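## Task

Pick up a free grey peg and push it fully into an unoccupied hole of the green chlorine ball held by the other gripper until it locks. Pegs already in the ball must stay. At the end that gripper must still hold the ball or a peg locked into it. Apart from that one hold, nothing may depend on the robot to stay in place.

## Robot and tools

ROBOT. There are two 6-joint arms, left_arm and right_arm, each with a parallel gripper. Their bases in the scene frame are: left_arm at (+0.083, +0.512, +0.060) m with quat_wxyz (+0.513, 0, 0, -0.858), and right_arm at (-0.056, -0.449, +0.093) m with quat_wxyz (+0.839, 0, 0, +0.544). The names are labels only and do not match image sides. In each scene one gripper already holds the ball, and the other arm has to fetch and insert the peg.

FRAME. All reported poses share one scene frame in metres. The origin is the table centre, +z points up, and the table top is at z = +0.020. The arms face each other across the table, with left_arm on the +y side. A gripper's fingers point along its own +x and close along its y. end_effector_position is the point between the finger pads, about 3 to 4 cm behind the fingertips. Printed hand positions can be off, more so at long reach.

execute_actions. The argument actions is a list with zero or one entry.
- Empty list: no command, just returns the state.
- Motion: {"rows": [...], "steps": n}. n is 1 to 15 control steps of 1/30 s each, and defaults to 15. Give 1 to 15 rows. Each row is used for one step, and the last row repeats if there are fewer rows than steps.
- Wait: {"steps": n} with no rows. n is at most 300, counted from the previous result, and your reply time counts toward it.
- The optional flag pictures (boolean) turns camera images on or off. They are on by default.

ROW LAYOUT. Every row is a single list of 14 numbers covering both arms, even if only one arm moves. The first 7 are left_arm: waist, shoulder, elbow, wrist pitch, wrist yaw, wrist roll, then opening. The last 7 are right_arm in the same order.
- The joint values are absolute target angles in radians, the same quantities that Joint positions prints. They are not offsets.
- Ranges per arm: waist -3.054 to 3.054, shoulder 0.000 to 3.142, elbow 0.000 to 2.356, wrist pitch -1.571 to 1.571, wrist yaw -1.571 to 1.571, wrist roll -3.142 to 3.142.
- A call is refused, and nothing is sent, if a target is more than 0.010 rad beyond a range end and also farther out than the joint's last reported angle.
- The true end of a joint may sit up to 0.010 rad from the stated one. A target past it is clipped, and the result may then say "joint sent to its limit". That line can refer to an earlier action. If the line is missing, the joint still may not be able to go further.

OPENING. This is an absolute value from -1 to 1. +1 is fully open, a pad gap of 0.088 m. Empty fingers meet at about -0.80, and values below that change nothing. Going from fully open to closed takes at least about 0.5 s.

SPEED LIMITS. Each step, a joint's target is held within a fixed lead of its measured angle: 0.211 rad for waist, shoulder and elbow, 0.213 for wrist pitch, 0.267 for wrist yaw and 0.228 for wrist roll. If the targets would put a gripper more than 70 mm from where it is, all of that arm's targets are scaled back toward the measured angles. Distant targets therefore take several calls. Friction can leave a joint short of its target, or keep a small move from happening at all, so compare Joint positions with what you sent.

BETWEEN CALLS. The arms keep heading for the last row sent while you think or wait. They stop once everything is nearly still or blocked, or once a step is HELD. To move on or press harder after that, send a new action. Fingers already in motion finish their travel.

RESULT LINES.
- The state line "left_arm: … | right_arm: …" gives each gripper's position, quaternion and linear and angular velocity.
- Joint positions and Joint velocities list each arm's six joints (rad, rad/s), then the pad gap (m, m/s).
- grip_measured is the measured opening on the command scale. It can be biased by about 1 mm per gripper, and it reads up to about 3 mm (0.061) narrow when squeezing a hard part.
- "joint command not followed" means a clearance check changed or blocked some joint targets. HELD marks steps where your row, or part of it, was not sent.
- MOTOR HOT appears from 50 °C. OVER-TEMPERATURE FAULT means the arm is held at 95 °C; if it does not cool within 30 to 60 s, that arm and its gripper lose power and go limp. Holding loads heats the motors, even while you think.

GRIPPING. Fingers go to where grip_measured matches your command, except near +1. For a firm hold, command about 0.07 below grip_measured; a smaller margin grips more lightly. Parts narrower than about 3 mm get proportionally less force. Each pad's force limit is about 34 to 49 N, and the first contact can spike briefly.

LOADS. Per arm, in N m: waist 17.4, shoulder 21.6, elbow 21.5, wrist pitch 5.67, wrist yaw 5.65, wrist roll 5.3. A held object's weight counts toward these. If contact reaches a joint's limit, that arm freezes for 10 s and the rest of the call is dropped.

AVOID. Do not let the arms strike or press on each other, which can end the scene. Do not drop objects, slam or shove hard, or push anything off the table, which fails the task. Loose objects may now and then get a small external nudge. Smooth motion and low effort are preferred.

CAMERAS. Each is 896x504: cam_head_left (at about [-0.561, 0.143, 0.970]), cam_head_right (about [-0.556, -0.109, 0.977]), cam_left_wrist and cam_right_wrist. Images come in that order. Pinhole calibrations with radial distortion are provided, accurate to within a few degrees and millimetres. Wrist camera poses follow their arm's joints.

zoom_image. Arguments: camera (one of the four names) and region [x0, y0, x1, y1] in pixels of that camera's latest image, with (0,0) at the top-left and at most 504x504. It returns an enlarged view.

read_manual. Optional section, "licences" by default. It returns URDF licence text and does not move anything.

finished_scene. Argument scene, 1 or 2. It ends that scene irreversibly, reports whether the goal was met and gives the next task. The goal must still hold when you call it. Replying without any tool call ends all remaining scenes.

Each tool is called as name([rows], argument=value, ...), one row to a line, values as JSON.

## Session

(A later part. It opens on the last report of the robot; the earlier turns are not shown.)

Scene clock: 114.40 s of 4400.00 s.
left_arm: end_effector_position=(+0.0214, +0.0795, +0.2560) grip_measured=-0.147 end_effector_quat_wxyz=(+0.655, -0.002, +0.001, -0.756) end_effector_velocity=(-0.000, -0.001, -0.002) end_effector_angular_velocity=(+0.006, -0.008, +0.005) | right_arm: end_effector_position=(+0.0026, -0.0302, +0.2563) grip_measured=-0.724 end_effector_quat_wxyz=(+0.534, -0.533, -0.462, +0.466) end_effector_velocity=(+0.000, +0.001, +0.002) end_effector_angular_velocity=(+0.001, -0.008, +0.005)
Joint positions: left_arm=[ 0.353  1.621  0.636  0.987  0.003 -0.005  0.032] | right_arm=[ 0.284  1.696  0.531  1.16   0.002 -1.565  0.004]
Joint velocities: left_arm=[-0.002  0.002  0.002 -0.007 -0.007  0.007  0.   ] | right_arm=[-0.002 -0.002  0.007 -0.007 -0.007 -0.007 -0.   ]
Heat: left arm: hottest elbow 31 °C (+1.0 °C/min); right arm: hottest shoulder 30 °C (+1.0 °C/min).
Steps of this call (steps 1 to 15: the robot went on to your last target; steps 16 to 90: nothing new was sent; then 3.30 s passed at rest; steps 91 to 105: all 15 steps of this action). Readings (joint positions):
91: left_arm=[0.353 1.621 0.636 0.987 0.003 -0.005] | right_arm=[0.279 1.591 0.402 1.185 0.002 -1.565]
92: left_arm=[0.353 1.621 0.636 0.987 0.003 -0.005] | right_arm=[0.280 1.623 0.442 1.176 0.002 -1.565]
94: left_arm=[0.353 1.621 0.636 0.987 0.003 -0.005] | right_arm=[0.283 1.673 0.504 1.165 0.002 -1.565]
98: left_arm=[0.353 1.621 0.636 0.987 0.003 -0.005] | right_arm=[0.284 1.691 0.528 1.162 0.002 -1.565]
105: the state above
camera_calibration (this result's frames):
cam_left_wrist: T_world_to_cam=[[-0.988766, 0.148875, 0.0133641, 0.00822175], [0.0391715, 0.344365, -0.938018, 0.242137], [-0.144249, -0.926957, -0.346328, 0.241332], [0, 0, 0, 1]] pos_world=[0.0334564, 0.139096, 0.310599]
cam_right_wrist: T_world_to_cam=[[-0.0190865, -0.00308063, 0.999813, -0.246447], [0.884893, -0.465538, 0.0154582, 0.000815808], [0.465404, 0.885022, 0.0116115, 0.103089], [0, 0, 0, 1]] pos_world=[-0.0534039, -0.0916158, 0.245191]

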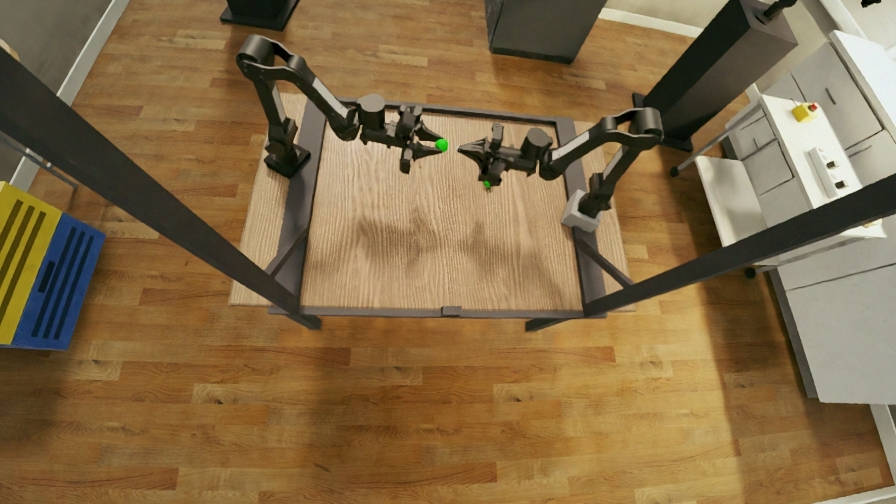

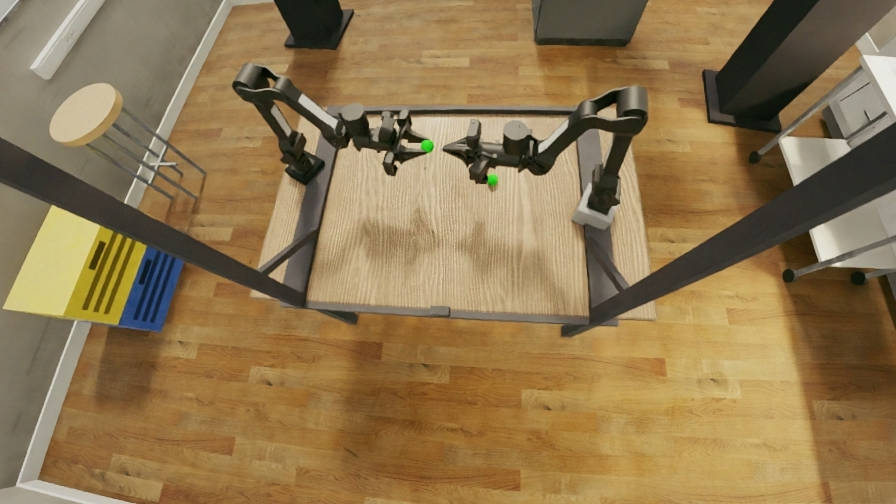

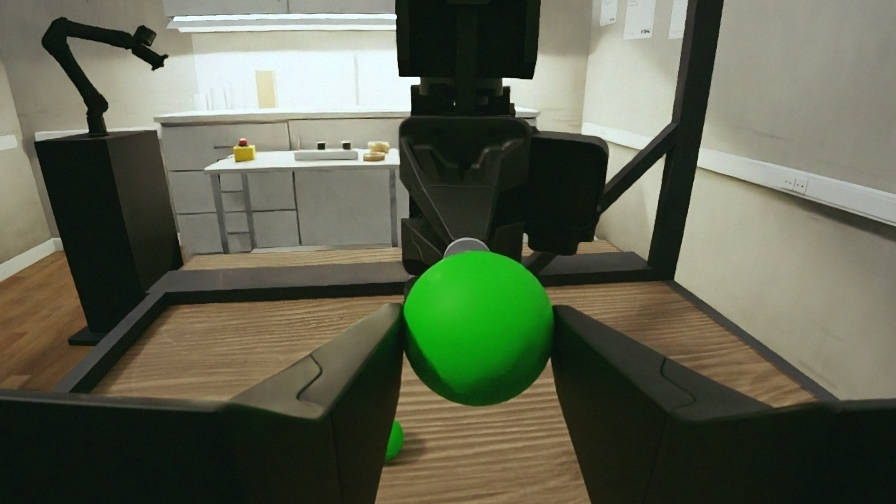

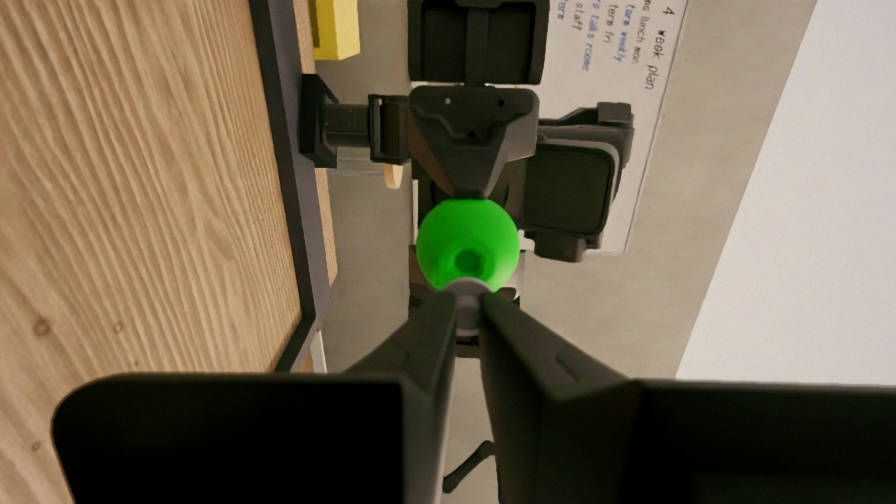

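execute_actions([
  {"rows":[[0.35,1.621,0.636,0.985,0,0,-0.22,0.289,1.75,0.605,1.144,0,-1.57,-0.8]]},
])

zoom_image(camera="cam_right_wrist", region=[380, 190, 560, 360])

Scene clock: 119.73 s of 4400.00 s.
left_arm: end_effector_position=(+0.0214, +0.0795, +0.2560) grip_measured=-0.147 end_effector_quat_wxyz=(+0.655, -0.002, +0.001, -0.756) end_effector_velocity=(-0.002, +0.000, -0.000) end_effector_angular_velocity=(+0.001, +0.022, -0.010) | right_arm: end_effector_position=(+0.0039, -0.0151, +0.2575) grip_measured=-0.724 end_effector_quat_wxyz=(+0.534, -0.532, -0.463, +0.467) end_effector_velocity=(+0.002, -0.001, -0.001) end_effector_angular_velocity=(-0.008, -0.006, -0.010)
Joint positions: left_arm=[ 0.353  1.621  0.636  0.987  0.003 -0.005  0.032] | right_arm=[ 0.286  1.741  0.593  1.145  0.002 -1.565  0.004]
Joint velocities: left_arm=[-0.002  0.002 -0.002  0.007  0.007 -0.022 -0.   ] | right_arm=[-0.002 -0.002 -0.002 -0.007  0.007 -0.007  0.   ]
Heat: left arm: hottest elbow 31 °C (+1.0 °C/min); right arm: hottest shoulder 30 °C (+1.0 °C/min).
Steps of this call (steps 1 to 15: the robot went on to your last target; steps 16 to 90: nothing new was sent; then 1.83 s passed at rest; steps 91 to 105: all 15 steps of this action). Readings (joint positions):
91: left_arm=[0.353 1.621 0.636 0.987 0.003 -0.005] | right_arm=[0.285 1.703 0.541 1.157 0.002 -1.565]
92: left_arm=[0.353 1.621 0.636 0.987 0.003 -0.005] | right_arm=[0.285 1.715 0.558 1.153 0.002 -1.565]
94: left_arm=[0.353 1.621 0.636 0.987 0.003 -0.005] | right_arm=[0.286 1.734 0.582 1.148 0.002 -1.565]
98: left_arm=[0.353 1.621 0.636 0.987 0.003 -0.005] | right_arm=[0.286 1.739 0.592 1.146 0.002 -1.565]
105: the state above
camera_calibration (this result's frames):
cam_left_wrist: T_world_to_cam=[[-0.988766, 0.148875, 0.0133641, 0.00822175], [0.0391715, 0.344365, -0.938018, 0.242137], [-0.144249, -0.926957, -0.346328, 0.241332], [0, 0, 0, 1]] pos_world=[0.0334564, 0.139096, 0.310599]
cam_right_wrist: T_world_to_cam=[[-0.0192865, -0.00462868, 0.999803, -0.247547], [0.885776, -0.463872, 0.0149393, 0.00691239], [0.463712, 0.88589, 0.0130464, 0.0887042], [0, 0, 0, 1]] pos_world=[-0.0520303, -0.0765215, 0.246238]

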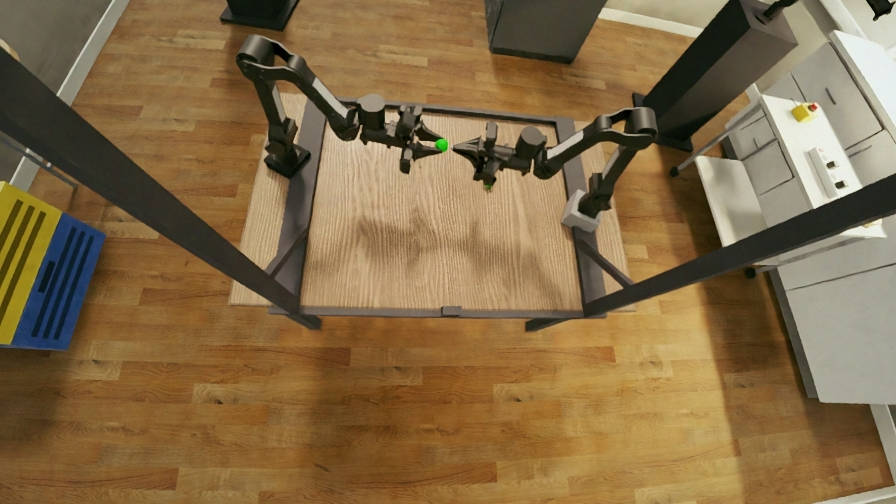

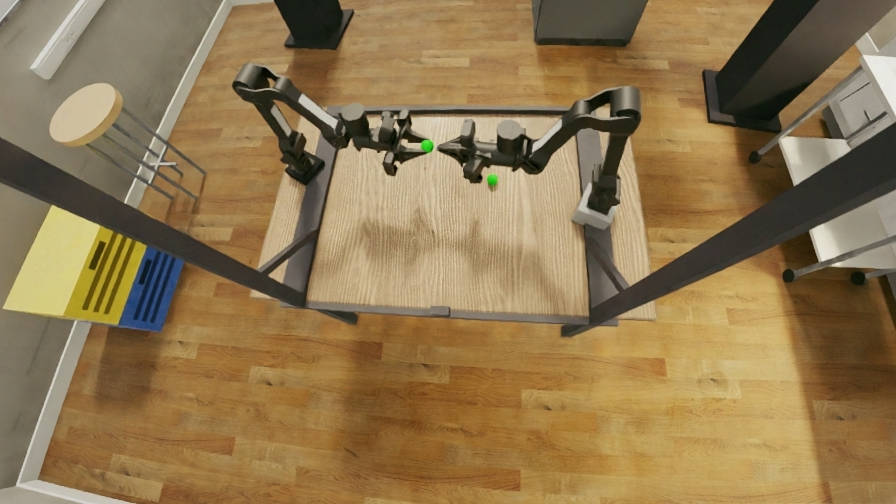

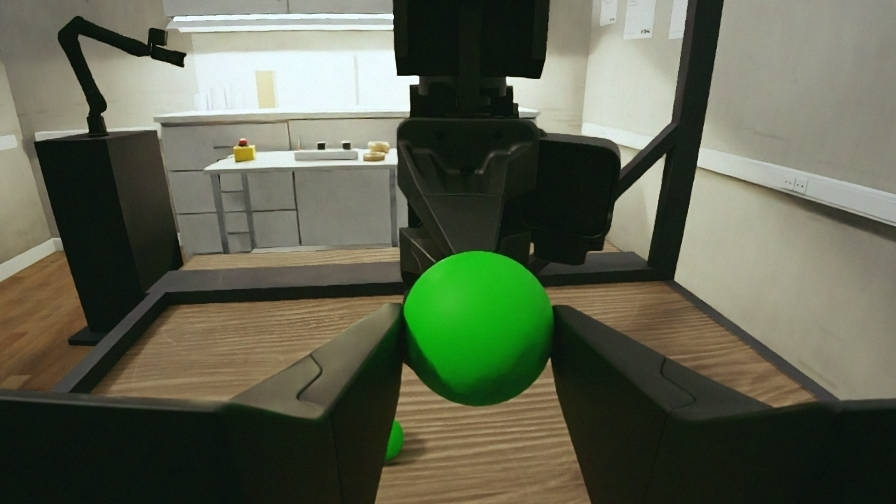

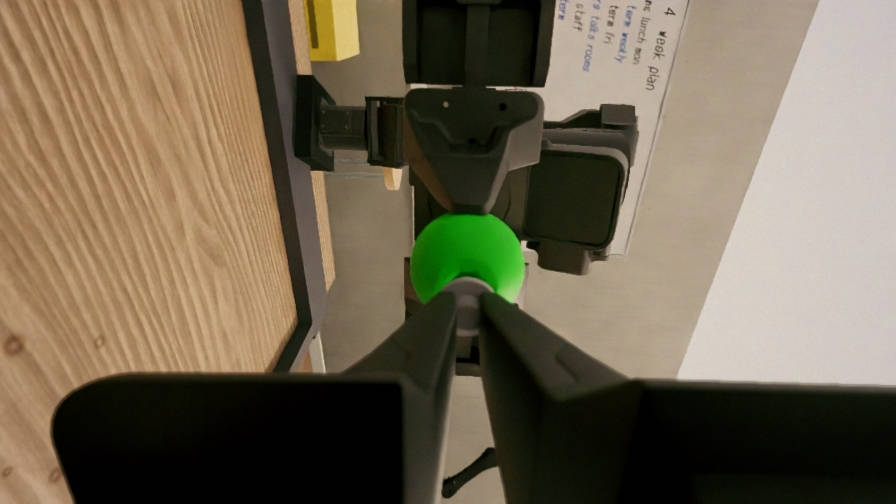

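Region (380, 190, 560, 360) of cam_right_wrist's 896x504 image, scaled by 2.800, with more detail than that image has.

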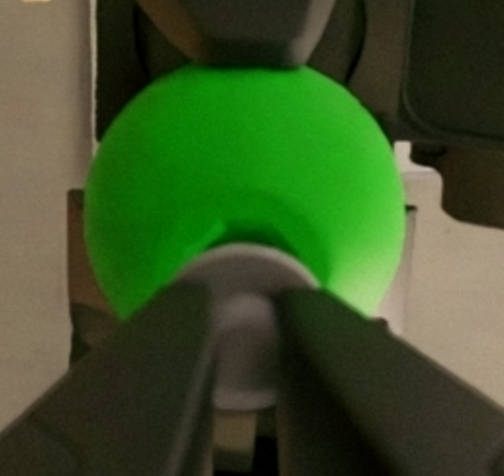

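Per cm: q1 +.032, q2 +.041, q3 −.009.

execute_actions([
  {"rows":[[0.35,1.621,0.636,0.985,0,0,-0.22,0.289,1.758,0.615,1.142,0,-1.57,-0.8],[0.35,1.621,0.636,0.985,0,0,-0.22,0.289,1.762,0.62,1.141,0,-1.57,-0.8],[0.35,1.621,0.636,0.985,0,0,-0.22,0.289,1.766,0.625,1.14,0,-1.57,-0.8],[0.35,1.621,0.636,0.985,0,0,-0.22,0.289,1.77,0.63,1.139,0,-1.57,-0.8],[0.35,1.621,0.636,0.985,0,0,-0.22,0.289,1.774,0.636,1.137,0,-1.57,-0.8],[0.35,1.621,0.636,0.985,0,0,-0.22,0.289,1.778,0.641,1.136,0,-1.57,-0.8],[0.35,1.621,0.636,0.985,0,0,-0.22,0.289,1.782,0.646,1.135,0,-1.57,-0.8]]},
])

zoom_image(camera="cam_right_wrist", region=[380, 190, 560, 360])

zoom_image(camera="cam_head_right", region=[400, 125, 470, 165])

Scene clock: 125.27 s of 4400.00 s.
left_arm: end_effector_position=(+0.0213, +0.0795, +0.2559) grip_measured=-0.147 end_effector_quat_wxyz=(+0.655, -0.002, +0.002, -0.756) end_effector_velocity=(-0.000, +0.000, -0.000) end_effector_angular_velocity=(-0.001, +0.008, -0.005) | right_arm: end_effector_position=(+0.0051, -0.0056, +0.2576) grip_measured=-0.724 end_effector_quat_wxyz=(+0.534, -0.532, -0.463, +0.466) end_effector_velocity=(-0.002, -0.000, -0.001) end_effector_angular_velocity=(-0.010, -0.021, +0.020)
Joint positions: left_arm=[ 0.352  1.621  0.636  0.986  0.003 -0.005  0.032] | right_arm=[ 0.286  1.771  0.632  1.137  0.002 -1.565  0.004]
Joint velocities: left_arm=[ 0.002  0.002 -0.002  0.007  0.007 -0.007 -0.   ] | right_arm=[-0.002 -0.002 -0.002 -0.007 -0.022 -0.022 -0.   ]
Heat: left arm: hottest elbow 31 °C (+1.0 °C/min); right arm: hottest shoulder 30 °C (+2.0 °C/min).
Steps of this call (steps 1 to 15: the robot went on to your last target; steps 16 to 90: nothing new was sent; then 2.03 s passed at rest; steps 91 to 105: all 15 steps of this action). Readings (joint positions):
91: left_arm=[0.353 1.621 0.636 0.987 0.003 -0.005] | right_arm=[0.286 1.742 0.595 1.145 0.002 -1.565]
92: left_arm=[0.353 1.621 0.636 0.987 0.003 -0.005] | right_arm=[0.286 1.745 0.598 1.144 0.002 -1.565]
94: left_arm=[0.353 1.621 0.636 0.987 0.003 -0.005] | right_arm=[0.286 1.752 0.608 1.142 0.002 -1.565]
98: left_arm=[0.353 1.621 0.636 0.987 0.003 -0.005] | right_arm=[0.286 1.768 0.627 1.138 0.002 -1.565]
105: the state above
camera_calibration (this result's frames):
cam_left_wrist: T_world_to_cam=[[-0.98871, 0.149242, 0.0133713, 0.00802511], [0.039403, 0.345059, -0.937754, 0.241852], [-0.144566, -0.92664, -0.347044, 0.241436], [0, 0, 0, 1]] pos_world=[0.0333083, 0.139074, 0.310479]
cam_right_wrist: T_world_to_cam=[[-0.0193894, -0.0053845, 0.999798, -0.247552], [0.885774, -0.463884, 0.0146798, 0.0102287], [0.463711, 0.88588, 0.0137639, 0.0795301], [0, 0, 0, 1]] pos_world=[-0.0507392, -0.0670421, 0.246257]

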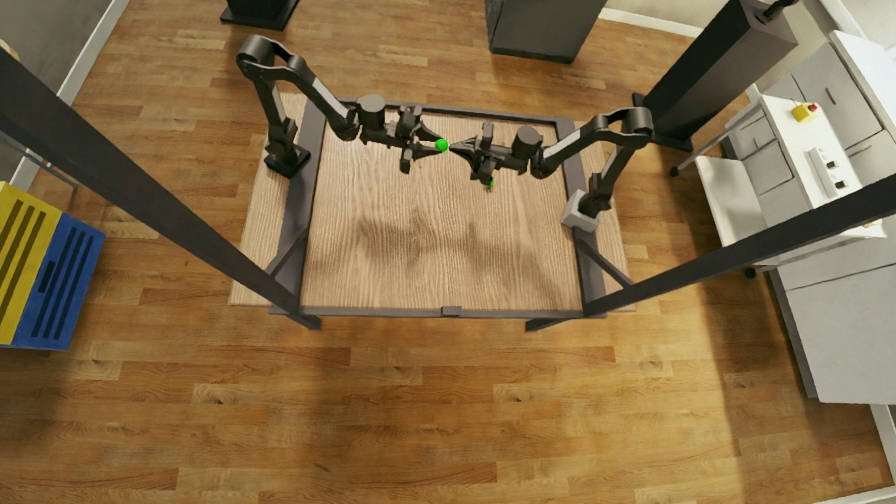

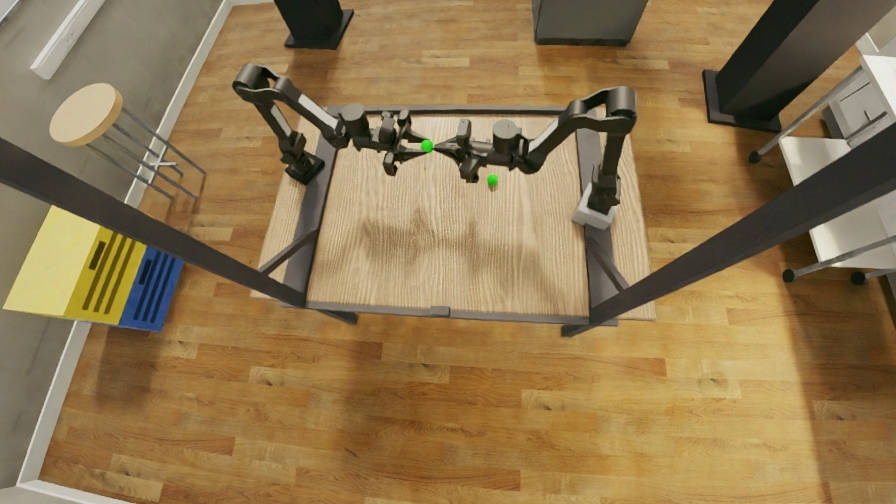

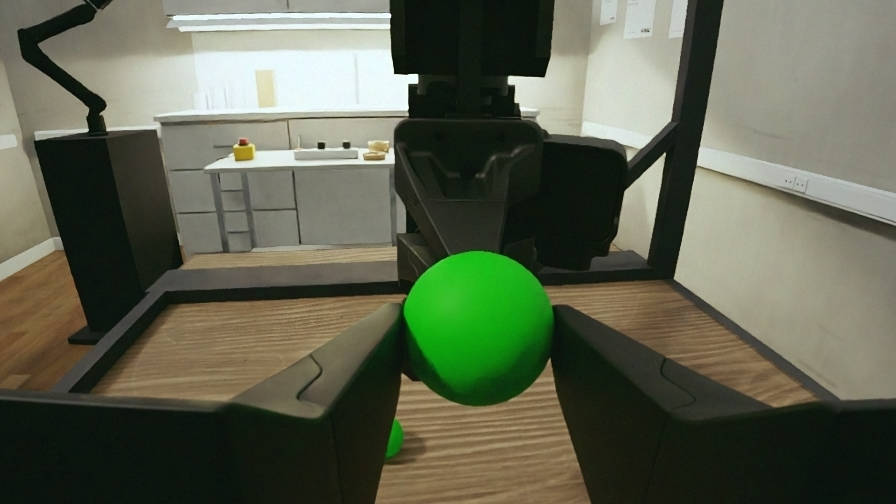

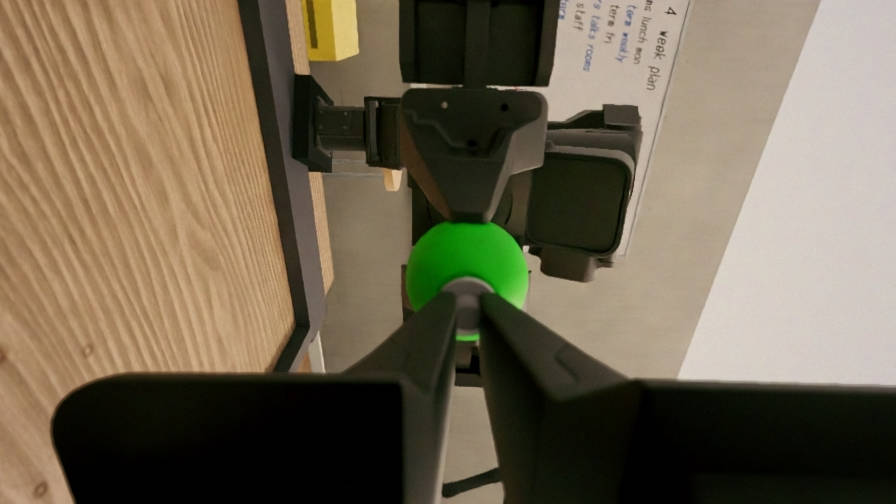

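Region (380, 190, 560, 360) of cam_right_wrist's 896x504 image, scaled by 2.800, with more detail than that image has.

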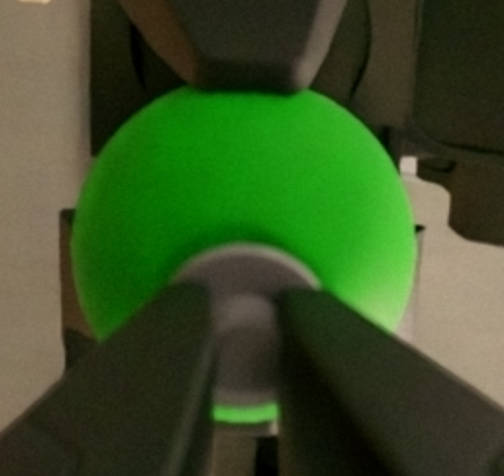

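Region (400, 125, 470, 165) of cam_head_right's 896x504 image, scaled by 7.200, with more detail than that image has; it fills the top 288 rows of this view, and the rest is white.

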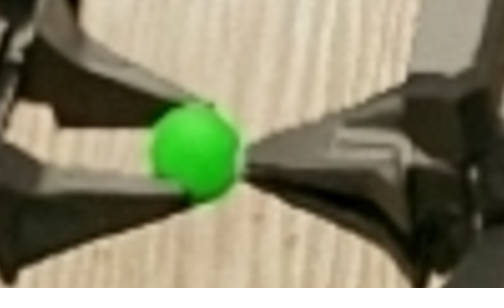

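Entering. Press, with force bias mostly on the elbows.

execute_actions([
  {"rows":[[0.35,1.625,0.645,0.985,0,0,-0.22,0.286,1.79,0.66,1.133,0,-1.57,-0.8],[0.35,1.628,0.65,0.985,0,0,-0.22,0.286,1.795,0.67,1.132,0,-1.57,-0.8],[0.35,1.63,0.655,0.985,0,0,-0.22,0.286,1.80,0.68,1.131,0,-1.57,-0.8]]},
])

zoom_image(camera="cam_right_wrist", region=[380, 190, 560, 360])

Scene clock: 129.53 s of 4400.00 s.
left_arm: end_effector_position=(+0.0213, +0.0795, +0.2550) grip_measured=-0.147 end_effector_quat_wxyz=(+0.655, -0.000, +0.003, -0.756) end_effector_velocity=(-0.002, +0.002, +0.002) end_effector_angular_velocity=(-0.008, -0.006, -0.010) | right_arm: end_effector_position=(+0.0056, -0.0024, +0.2564) grip_measured=-0.724 end_effector_quat_wxyz=(+0.533, -0.533, -0.462, +0.467) end_effector_velocity=(-0.000, -0.001, -0.001) end_effector_angular_velocity=(-0.008, -0.006, +0.005)
Joint positions: left_arm=[ 0.352  1.621  0.636  0.982  0.003 -0.005  0.032] | right_arm=[ 0.286  1.783  0.644  1.133  0.002 -1.565  0.004]
Joint velocities: left_arm=[-0.002 -0.007 -0.007  0.007  0.007  0.007 -0.   ] | right_arm=[-0.002 -0.002 -0.002 -0.007 -0.007 -0.007 -0.   ]
Heat: left arm: hottest elbow 31 °C (+1.0 °C/min); right arm: hottest elbow 30 °C (+2.0 °C/min).
Steps of this call (steps 1 to 15: the robot went on to your last target; steps 16 to 90: nothing new was sent; then 0.77 s passed at rest; steps 91 to 105: all 15 steps of this action). Readings (joint positions):
91: left_arm=[0.352 1.621 0.636 0.986 0.003 -0.005] | right_arm=[0.286 1.772 0.634 1.136 0.002 -1.565]
92: left_arm=[0.352 1.621 0.636 0.986 0.003 -0.005] | right_arm=[0.286 1.775 0.638 1.135 0.002 -1.565]
94: left_arm=[0.352 1.621 0.636 0.985 0.003 -0.005] | right_arm=[0.286 1.780 0.644 1.134 0.002 -1.565]
98: left_arm=[0.352 1.621 0.636 0.982 0.003 -0.005] | right_arm=[0.286 1.783 0.644 1.133 0.002 -1.565]
105: the state above
camera_calibration (this result's frames):
cam_left_wrist: T_world_to_cam=[[-0.988717, 0.149191, 0.0134075, 0.00803118], [0.0399029, 0.348598, -0.936422, 0.240439], [-0.14438, -0.925322, -0.350618, 0.241952], [0, 0, 0, 1]] pos_world=[0.0332793, 0.138868, 0.309878]
cam_right_wrist: T_world_to_cam=[[-0.0189776, -0.0023612, 0.999817, -0.246342], [0.885781, -0.463838, 0.0157177, 0.0110698], [0.463716, 0.885917, 0.010894, 0.0772692], [0, 0, 0, 1]] pos_world=[-0.0503114, -0.0639012, 0.245281]

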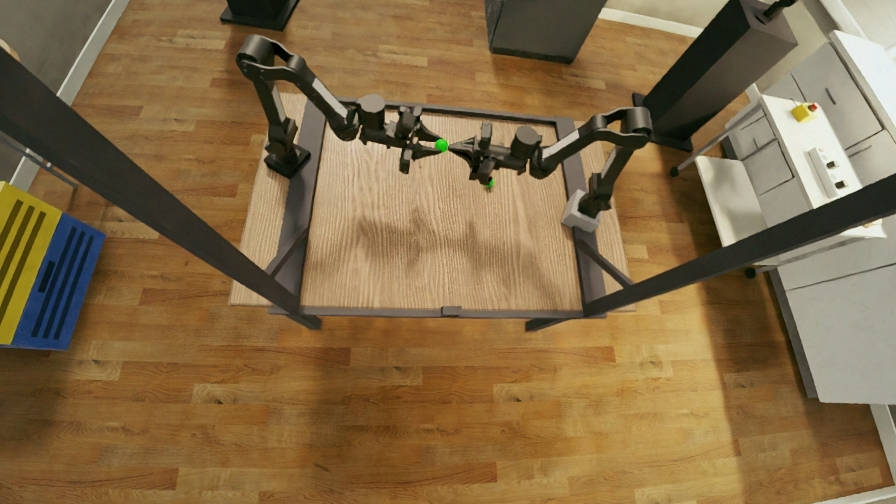

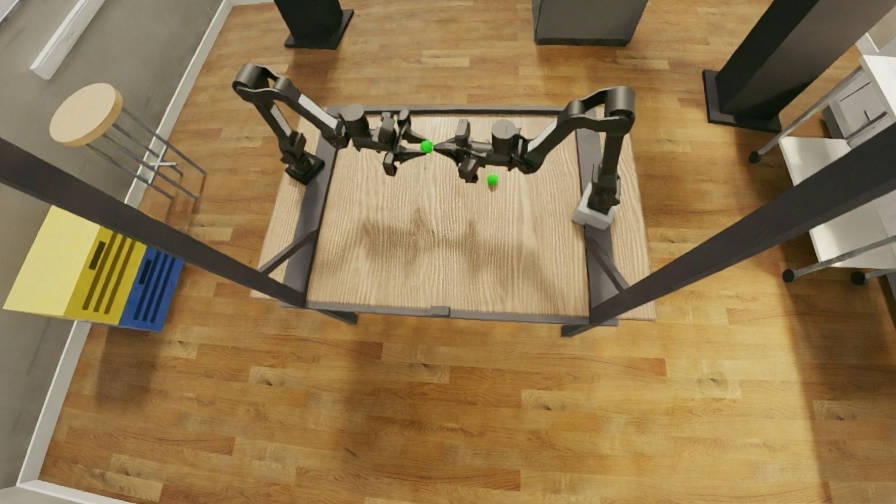

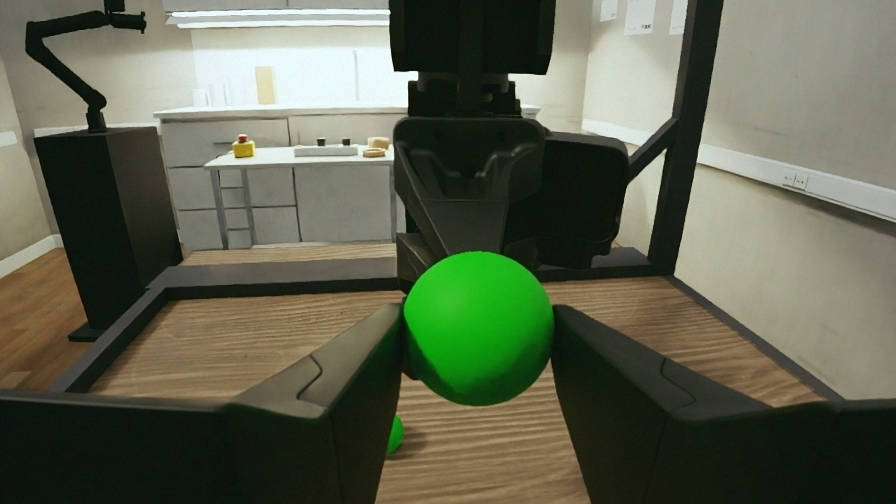

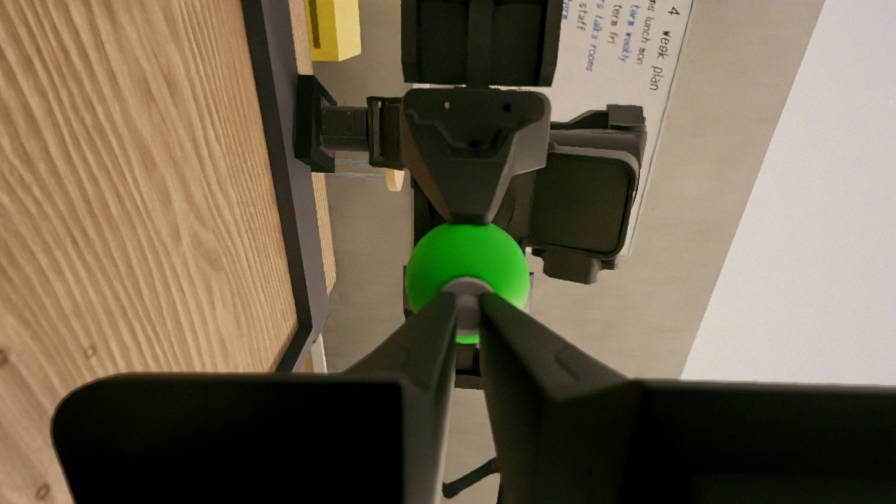

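Region (380, 190, 560, 360) of cam_right_wrist's 896x504 image, scaled by 2.800, with more detail than that image has.

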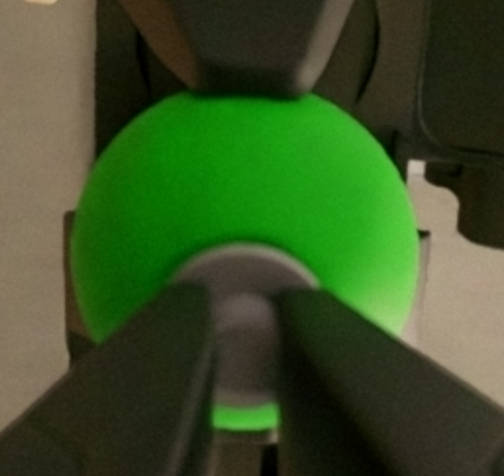

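execute_actions([
  {"rows":[[0.35,1.635,0.665,0.985,0,0,-0.24,0.286,1.803,0.69,1.131,0,-1.57,-0.8],[0.35,1.64,0.675,0.985,0,0,-0.24,0.286,1.807,0.70,1.131,0,-1.57,-0.8],[0.35,1.645,0.685,0.985,0,0,-0.24,0.286,1.811,0.715,1.131,0,-1.57,-0.8]]},
])

zoom_image(camera="cam_right_wrist", region=[380, 190, 560, 360])

Scene clock: 142.27 s of 4400.00 s.
left_arm: end_effector_position=(+0.0213, +0.0795, +0.2549) grip_measured=-0.147 end_effector_quat_wxyz=(+0.655, -0.000, +0.003, -0.756) end_effector_velocity=(+0.002, +0.001, -0.004) end_effector_angular_velocity=(+0.013, +0.005, +0.020) | right_arm: end_effector_position=(+0.0059, -0.0000, +0.2572) grip_measured=-0.724 end_effector_quat_wxyz=(+0.534, -0.532, -0.463, +0.466) end_effector_velocity=(-0.000, -0.001, -0.005) end_effector_angular_velocity=(-0.018, -0.005, +0.005)
Joint positions: left_arm=[ 0.352  1.621  0.636  0.981  0.003 -0.005  0.032] | right_arm=[ 0.286  1.789  0.655  1.132  0.002 -1.565  0.004]
Joint velocities: left_arm=[-0.002 -0.002 -0.007 -0.007 -0.022 -0.007 -0.   ] | right_arm=[-0.002  0.002 -0.007 -0.007 -0.007 -0.007 -0.   ]
Heat: left arm: hottest elbow 32 °C (+2.0 °C/min); right arm: hottest elbow 32 °C (+4.0 °C/min).
Steps of this call (steps 1 to 15: the robot went on to your last target; steps 16 to 90: nothing new was sent; then 9.23 s passed at rest; steps 91 to 105: all 15 steps of this action). Readings (joint positions):
91: left_arm=[0.352 1.621 0.636 0.982 0.003 -0.005] | right_arm=[0.286 1.784 0.646 1.133 0.002 -1.565]
92: left_arm=[0.352 1.621 0.636 0.982 0.003 -0.005] | right_arm=[0.286 1.785 0.648 1.133 0.002 -1.565]
94: left_arm=[0.352 1.621 0.636 0.982 0.003 -0.005] | right_arm=[0.286 1.788 0.654 1.132 0.002 -1.565]
98: left_arm=[0.352 1.621 0.636 0.981 0.003 -0.005] | right_arm=[0.286 1.789 0.655 1.132 0.002 -1.565]
105: the state above
camera_calibration (this result's frames):
cam_left_wrist: T_world_to_cam=[[-0.988719, 0.149181, 0.0134147, 0.0080324], [0.0400027, 0.349306, -0.936155, 0.240157], [-0.144342, -0.925057, -0.351333, 0.242054], [0, 0, 0, 1]] pos_world=[0.0332735, 0.138827, 0.309757]
cam_right_wrist: T_world_to_cam=[[-0.0193379, -0.00500659, 0.9998, -0.247141], [0.885775, -0.463878, 0.0148096, 0.0121156], [0.463711, 0.885885, 0.0134052, 0.0743329], [0, 0, 0, 1]] pos_world=[-0.0499799, -0.0614675, 0.245916]

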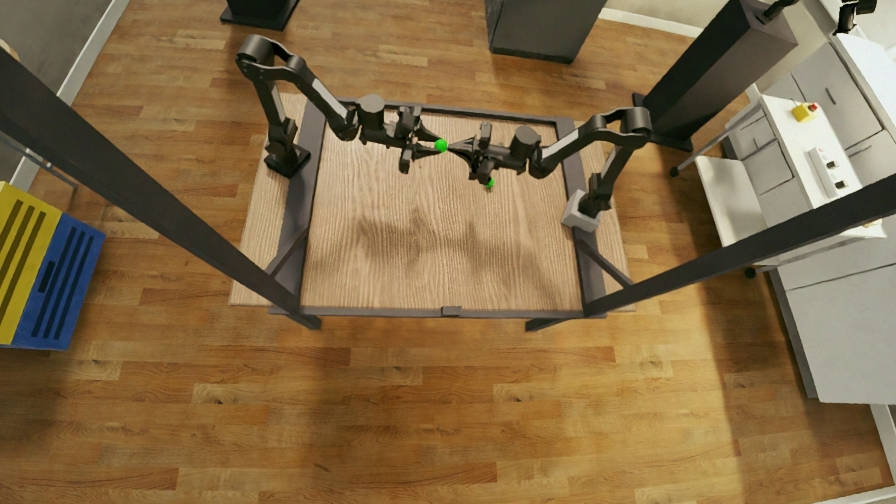

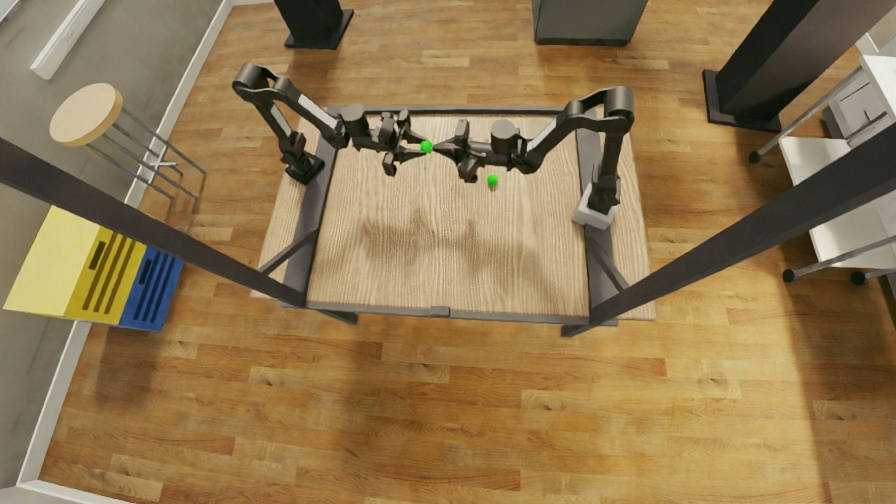

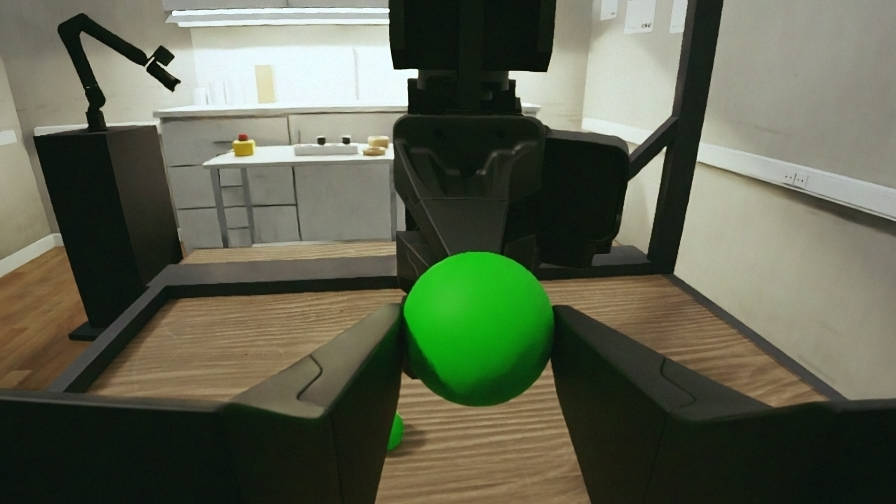

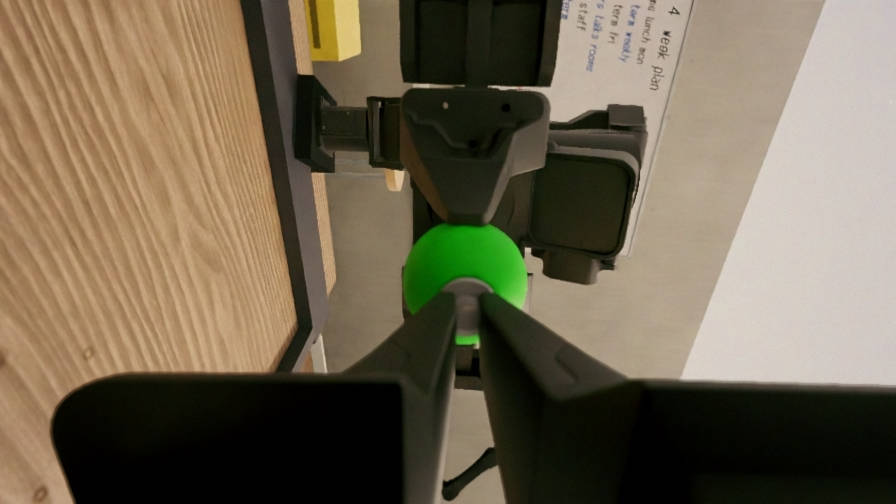

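Region (380, 190, 560, 360) of cam_right_wrist's 896x504 image, scaled by 2.800, with more detail than that image has.

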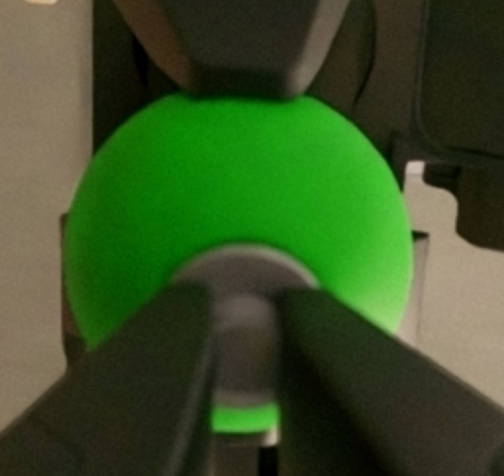

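Probably seated; release, retreat and inspect from the side.

execute_actions([
  {"rows":[[0.35,1.621,0.636,0.985,0,0,-0.24,0.286,1.78,0.64,1.135,0,-1.57,-0.8],[0.35,1.621,0.636,0.985,0,0,-0.24,0.286,1.78,0.64,1.135,0,-1.57,-0.8],[0.35,1.621,0.636,0.985,0,0,-0.24,0.286,1.78,0.64,1.135,0,-1.57,-0.8],[0.35,1.621,0.636,0.985,0,0,-0.24,0.286,1.78,0.64,1.135,0,-1.57,-0.5],[0.35,1.621,0.636,0.985,0,0,-0.24,0.286,1.78,0.64,1.135,0,-1.57,-0.5],[0.35,1.621,0.636,0.985,0,0,-0.24,0.286,1.78,0.64,1.135,0,-1.57,-0.5],[0.35,1.621,0.636,0.985,0,0,-0.24,0.286,1.78,0.64,1.135,0,-1.57,-0.5],[0.35,1.621,0.636,0.985,0,0,-0.24,0.286,1.69,0.525,1.16,0,-1.57,-0.5]]},
], pictures=false)

execute_actions([
  {"rows":[[0.05,1.621,0.636,0.985,-0.8,0,-0.24,0.286,1.69,0.525,1.16,0,-1.57,-0.5]]},
])

zoom_image(camera="cam_right_wrist", region=[350, 100, 600, 330])

Scene clock: 146.90 s of 4400.00 s.
left_arm: end_effector_position=(+0.0213, +0.0798, +0.2547) grip_measured=-0.147 end_effector_quat_wxyz=(+0.655, -0.000, +0.003, -0.756) end_effector_velocity=(+0.002, +0.000, -0.005) end_effector_angular_velocity=(+0.023, +0.004, +0.020) | right_arm: end_effector_position=(+0.0020, -0.0284, +0.2537) grip_measured=-0.507 end_effector_quat_wxyz=(+0.532, -0.535, -0.460, +0.469) end_effector_velocity=(-0.002, -0.011, -0.006) end_effector_angular_velocity=(-0.021, +0.010, +0.005)
Joint positions: left_arm=[ 0.352  1.621  0.634  0.984  0.003 -0.005  0.032] | right_arm=[ 0.286  1.705  0.537  1.156  0.002 -1.565  0.014]
Joint velocities: left_arm=[-0.002 -0.002 -0.002 -0.022 -0.022 -0.007 -0.   ] | right_arm=[-0.002 -0.032 -0.046 -0.007 -0.007  0.007  0.002]
Heat: left arm: hottest elbow 34 °C (+3.0 °C/min); right arm: hottest elbow 34 °C (+5.1 °C/min).
Steps of this call (steps 1 to 15: the robot went on to your last target; steps 16 to 90: nothing new was sent; then 1.13 s passed at rest; steps 91 to 105: all 15 steps of this action). Readings (joint positions):
91: left_arm=[0.352 1.621 0.634 0.981 0.003 -0.005] | right_arm=[0.286 1.789 0.650 1.132 0.002 -1.565]
92: left_arm=[0.352 1.621 0.634 0.981 0.003 -0.005] | right_arm=[0.286 1.787 0.647 1.133 0.002 -1.565]
94: left_arm=[0.352 1.621 0.634 0.981 0.003 -0.005] | right_arm=[0.286 1.787 0.644 1.134 0.002 -1.565]
98: left_arm=[0.352 1.621 0.634 0.982 0.003 -0.005] | right_arm=[0.286 1.774 0.624 1.137 0.002 -1.565]
105: the state above

Scene clock: 147.40 s of 4400.00 s.
left_arm: end_effector_position=(+0.0125, +0.1117, +0.2548) grip_measured=-0.147 end_effector_quat_wxyz=(+0.819, -0.000, +0.002, -0.574) end_effector_velocity=(+0.017, +0.009, -0.005) end_effector_angular_velocity=(+0.018, -0.015, +0.132) | right_arm: end_effector_position=(+0.0019, -0.0293, +0.2528) grip_measured=-0.504 end_effector_quat_wxyz=(+0.531, -0.535, -0.459, +0.470) end_effector_velocity=(+0.002, -0.002, -0.003) end_effector_angular_velocity=(-0.013, -0.006, -0.010)
Joint positions: left_arm=[ 0.053  1.621  0.634  0.984 -0.788 -0.005  0.032] | right_arm=[ 0.286  1.704  0.533  1.156  0.002 -1.565  0.014]
Joint velocities: left_arm=[-0.007  0.002 -0.007 -0.007 -0.139  0.007 -0.   ] | right_arm=[-0.002 -0.002 -0.007 -0.007  0.007 -0.007 -0.   ]
Heat: left arm: hottest elbow 34 °C (+3.0 °C/min); right arm: hottest elbow 34 °C (+5.0 °C/min).
Steps of this call (steps 1 to 15: all 15 steps of this action). Readings (joint positions):
1: left_arm=[0.328 1.621 0.634 0.984 -0.077 -0.005] | right_arm=[0.286 1.704 0.536 1.156 0.002 -1.565]
2: left_arm=[0.277 1.621 0.634 0.984 -0.169 -0.005] | right_arm=[0.286 1.704 0.535 1.156 0.002 -1.565]
4: left_arm=[0.153 1.621 0.634 0.984 -0.323 -0.005] | right_arm=[0.286 1.704 0.533 1.156 0.002 -1.565]
8: left_arm=[0.047 1.621 0.634 0.984 -0.631 -0.005] | right_arm=[0.286 1.704 0.533 1.156 0.002 -1.565]
15: the state above
camera_calibration (this result's frames):
cam_left_wrist: T_world_to_cam=[[-0.942052, -0.335298, 0.010667, 0.0487803], [-0.126693, 0.326154, -0.936788, 0.234051], [0.310624, -0.883854, -0.349734, 0.259869], [0, 0, 0, 1]] pos_world=[-0.00511516, 0.169705, 0.309621]
cam_right_wrist: T_world_to_cam=[[-0.0176907, 0.00708679, 0.999818, -0.242651], [0.885803, -0.463674, 0.0189599, 0.00109235], [0.463724, 0.885978, 0.00192523, 0.10507], [0, 0, 0, 1]] pos_world=[-0.0539839, -0.0908637, 0.242384]

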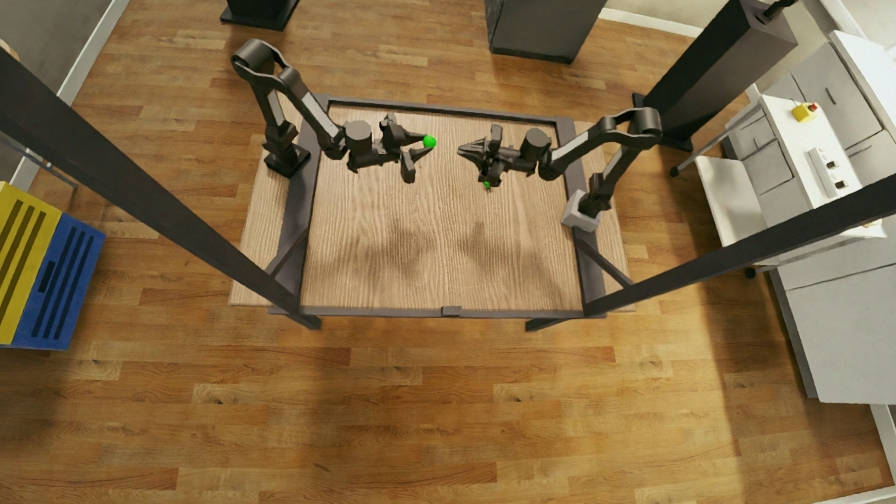

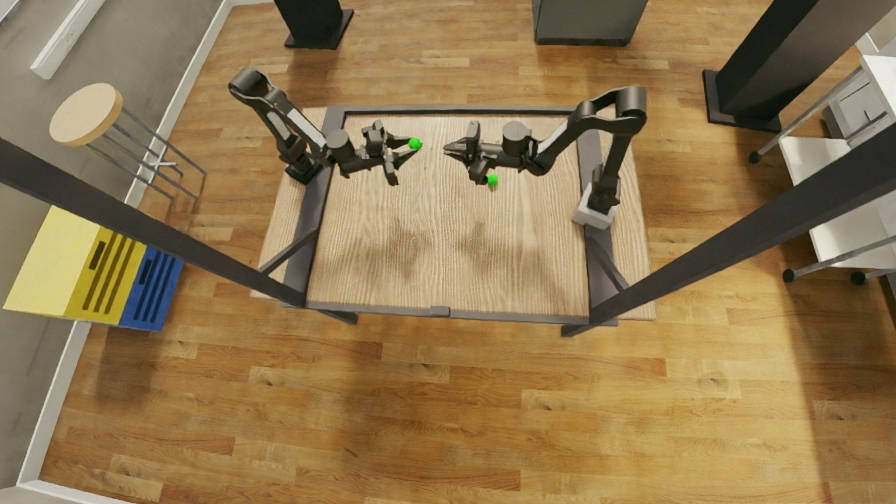

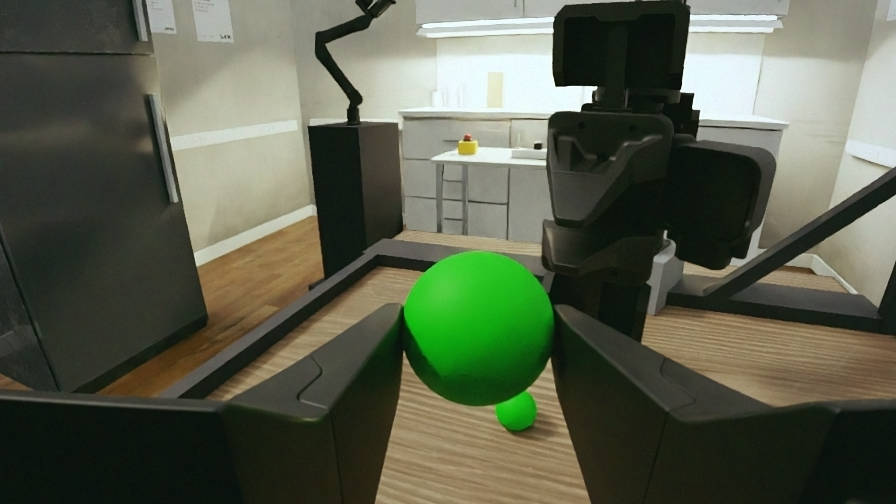

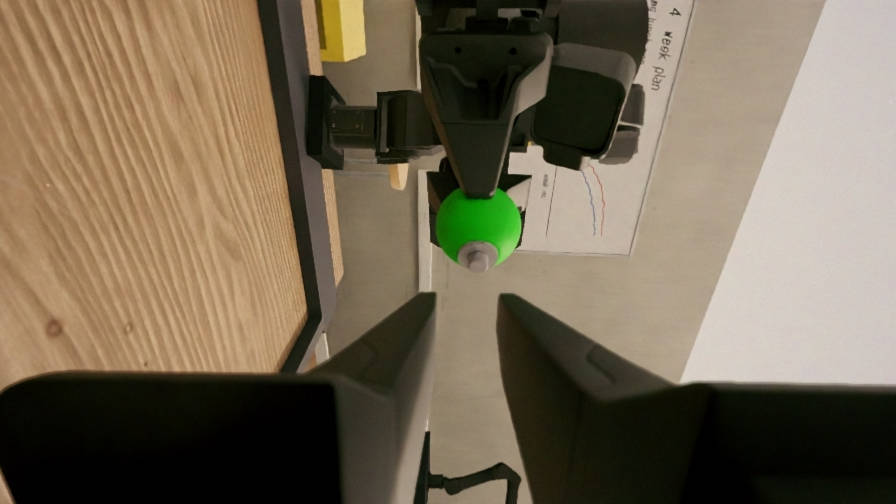

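Region (350, 100, 600, 330) of cam_right_wrist's 896x504 image, scaled by 2.016, with more detail than that image has; it fills the top 464 rows of this view, and the rest is white.

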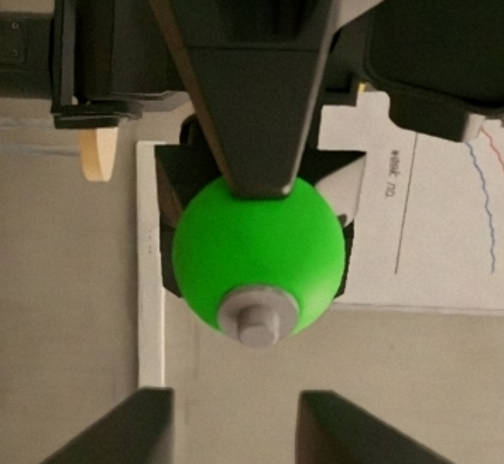

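finished_scene(scene=1)

The scene is finished: the task was done.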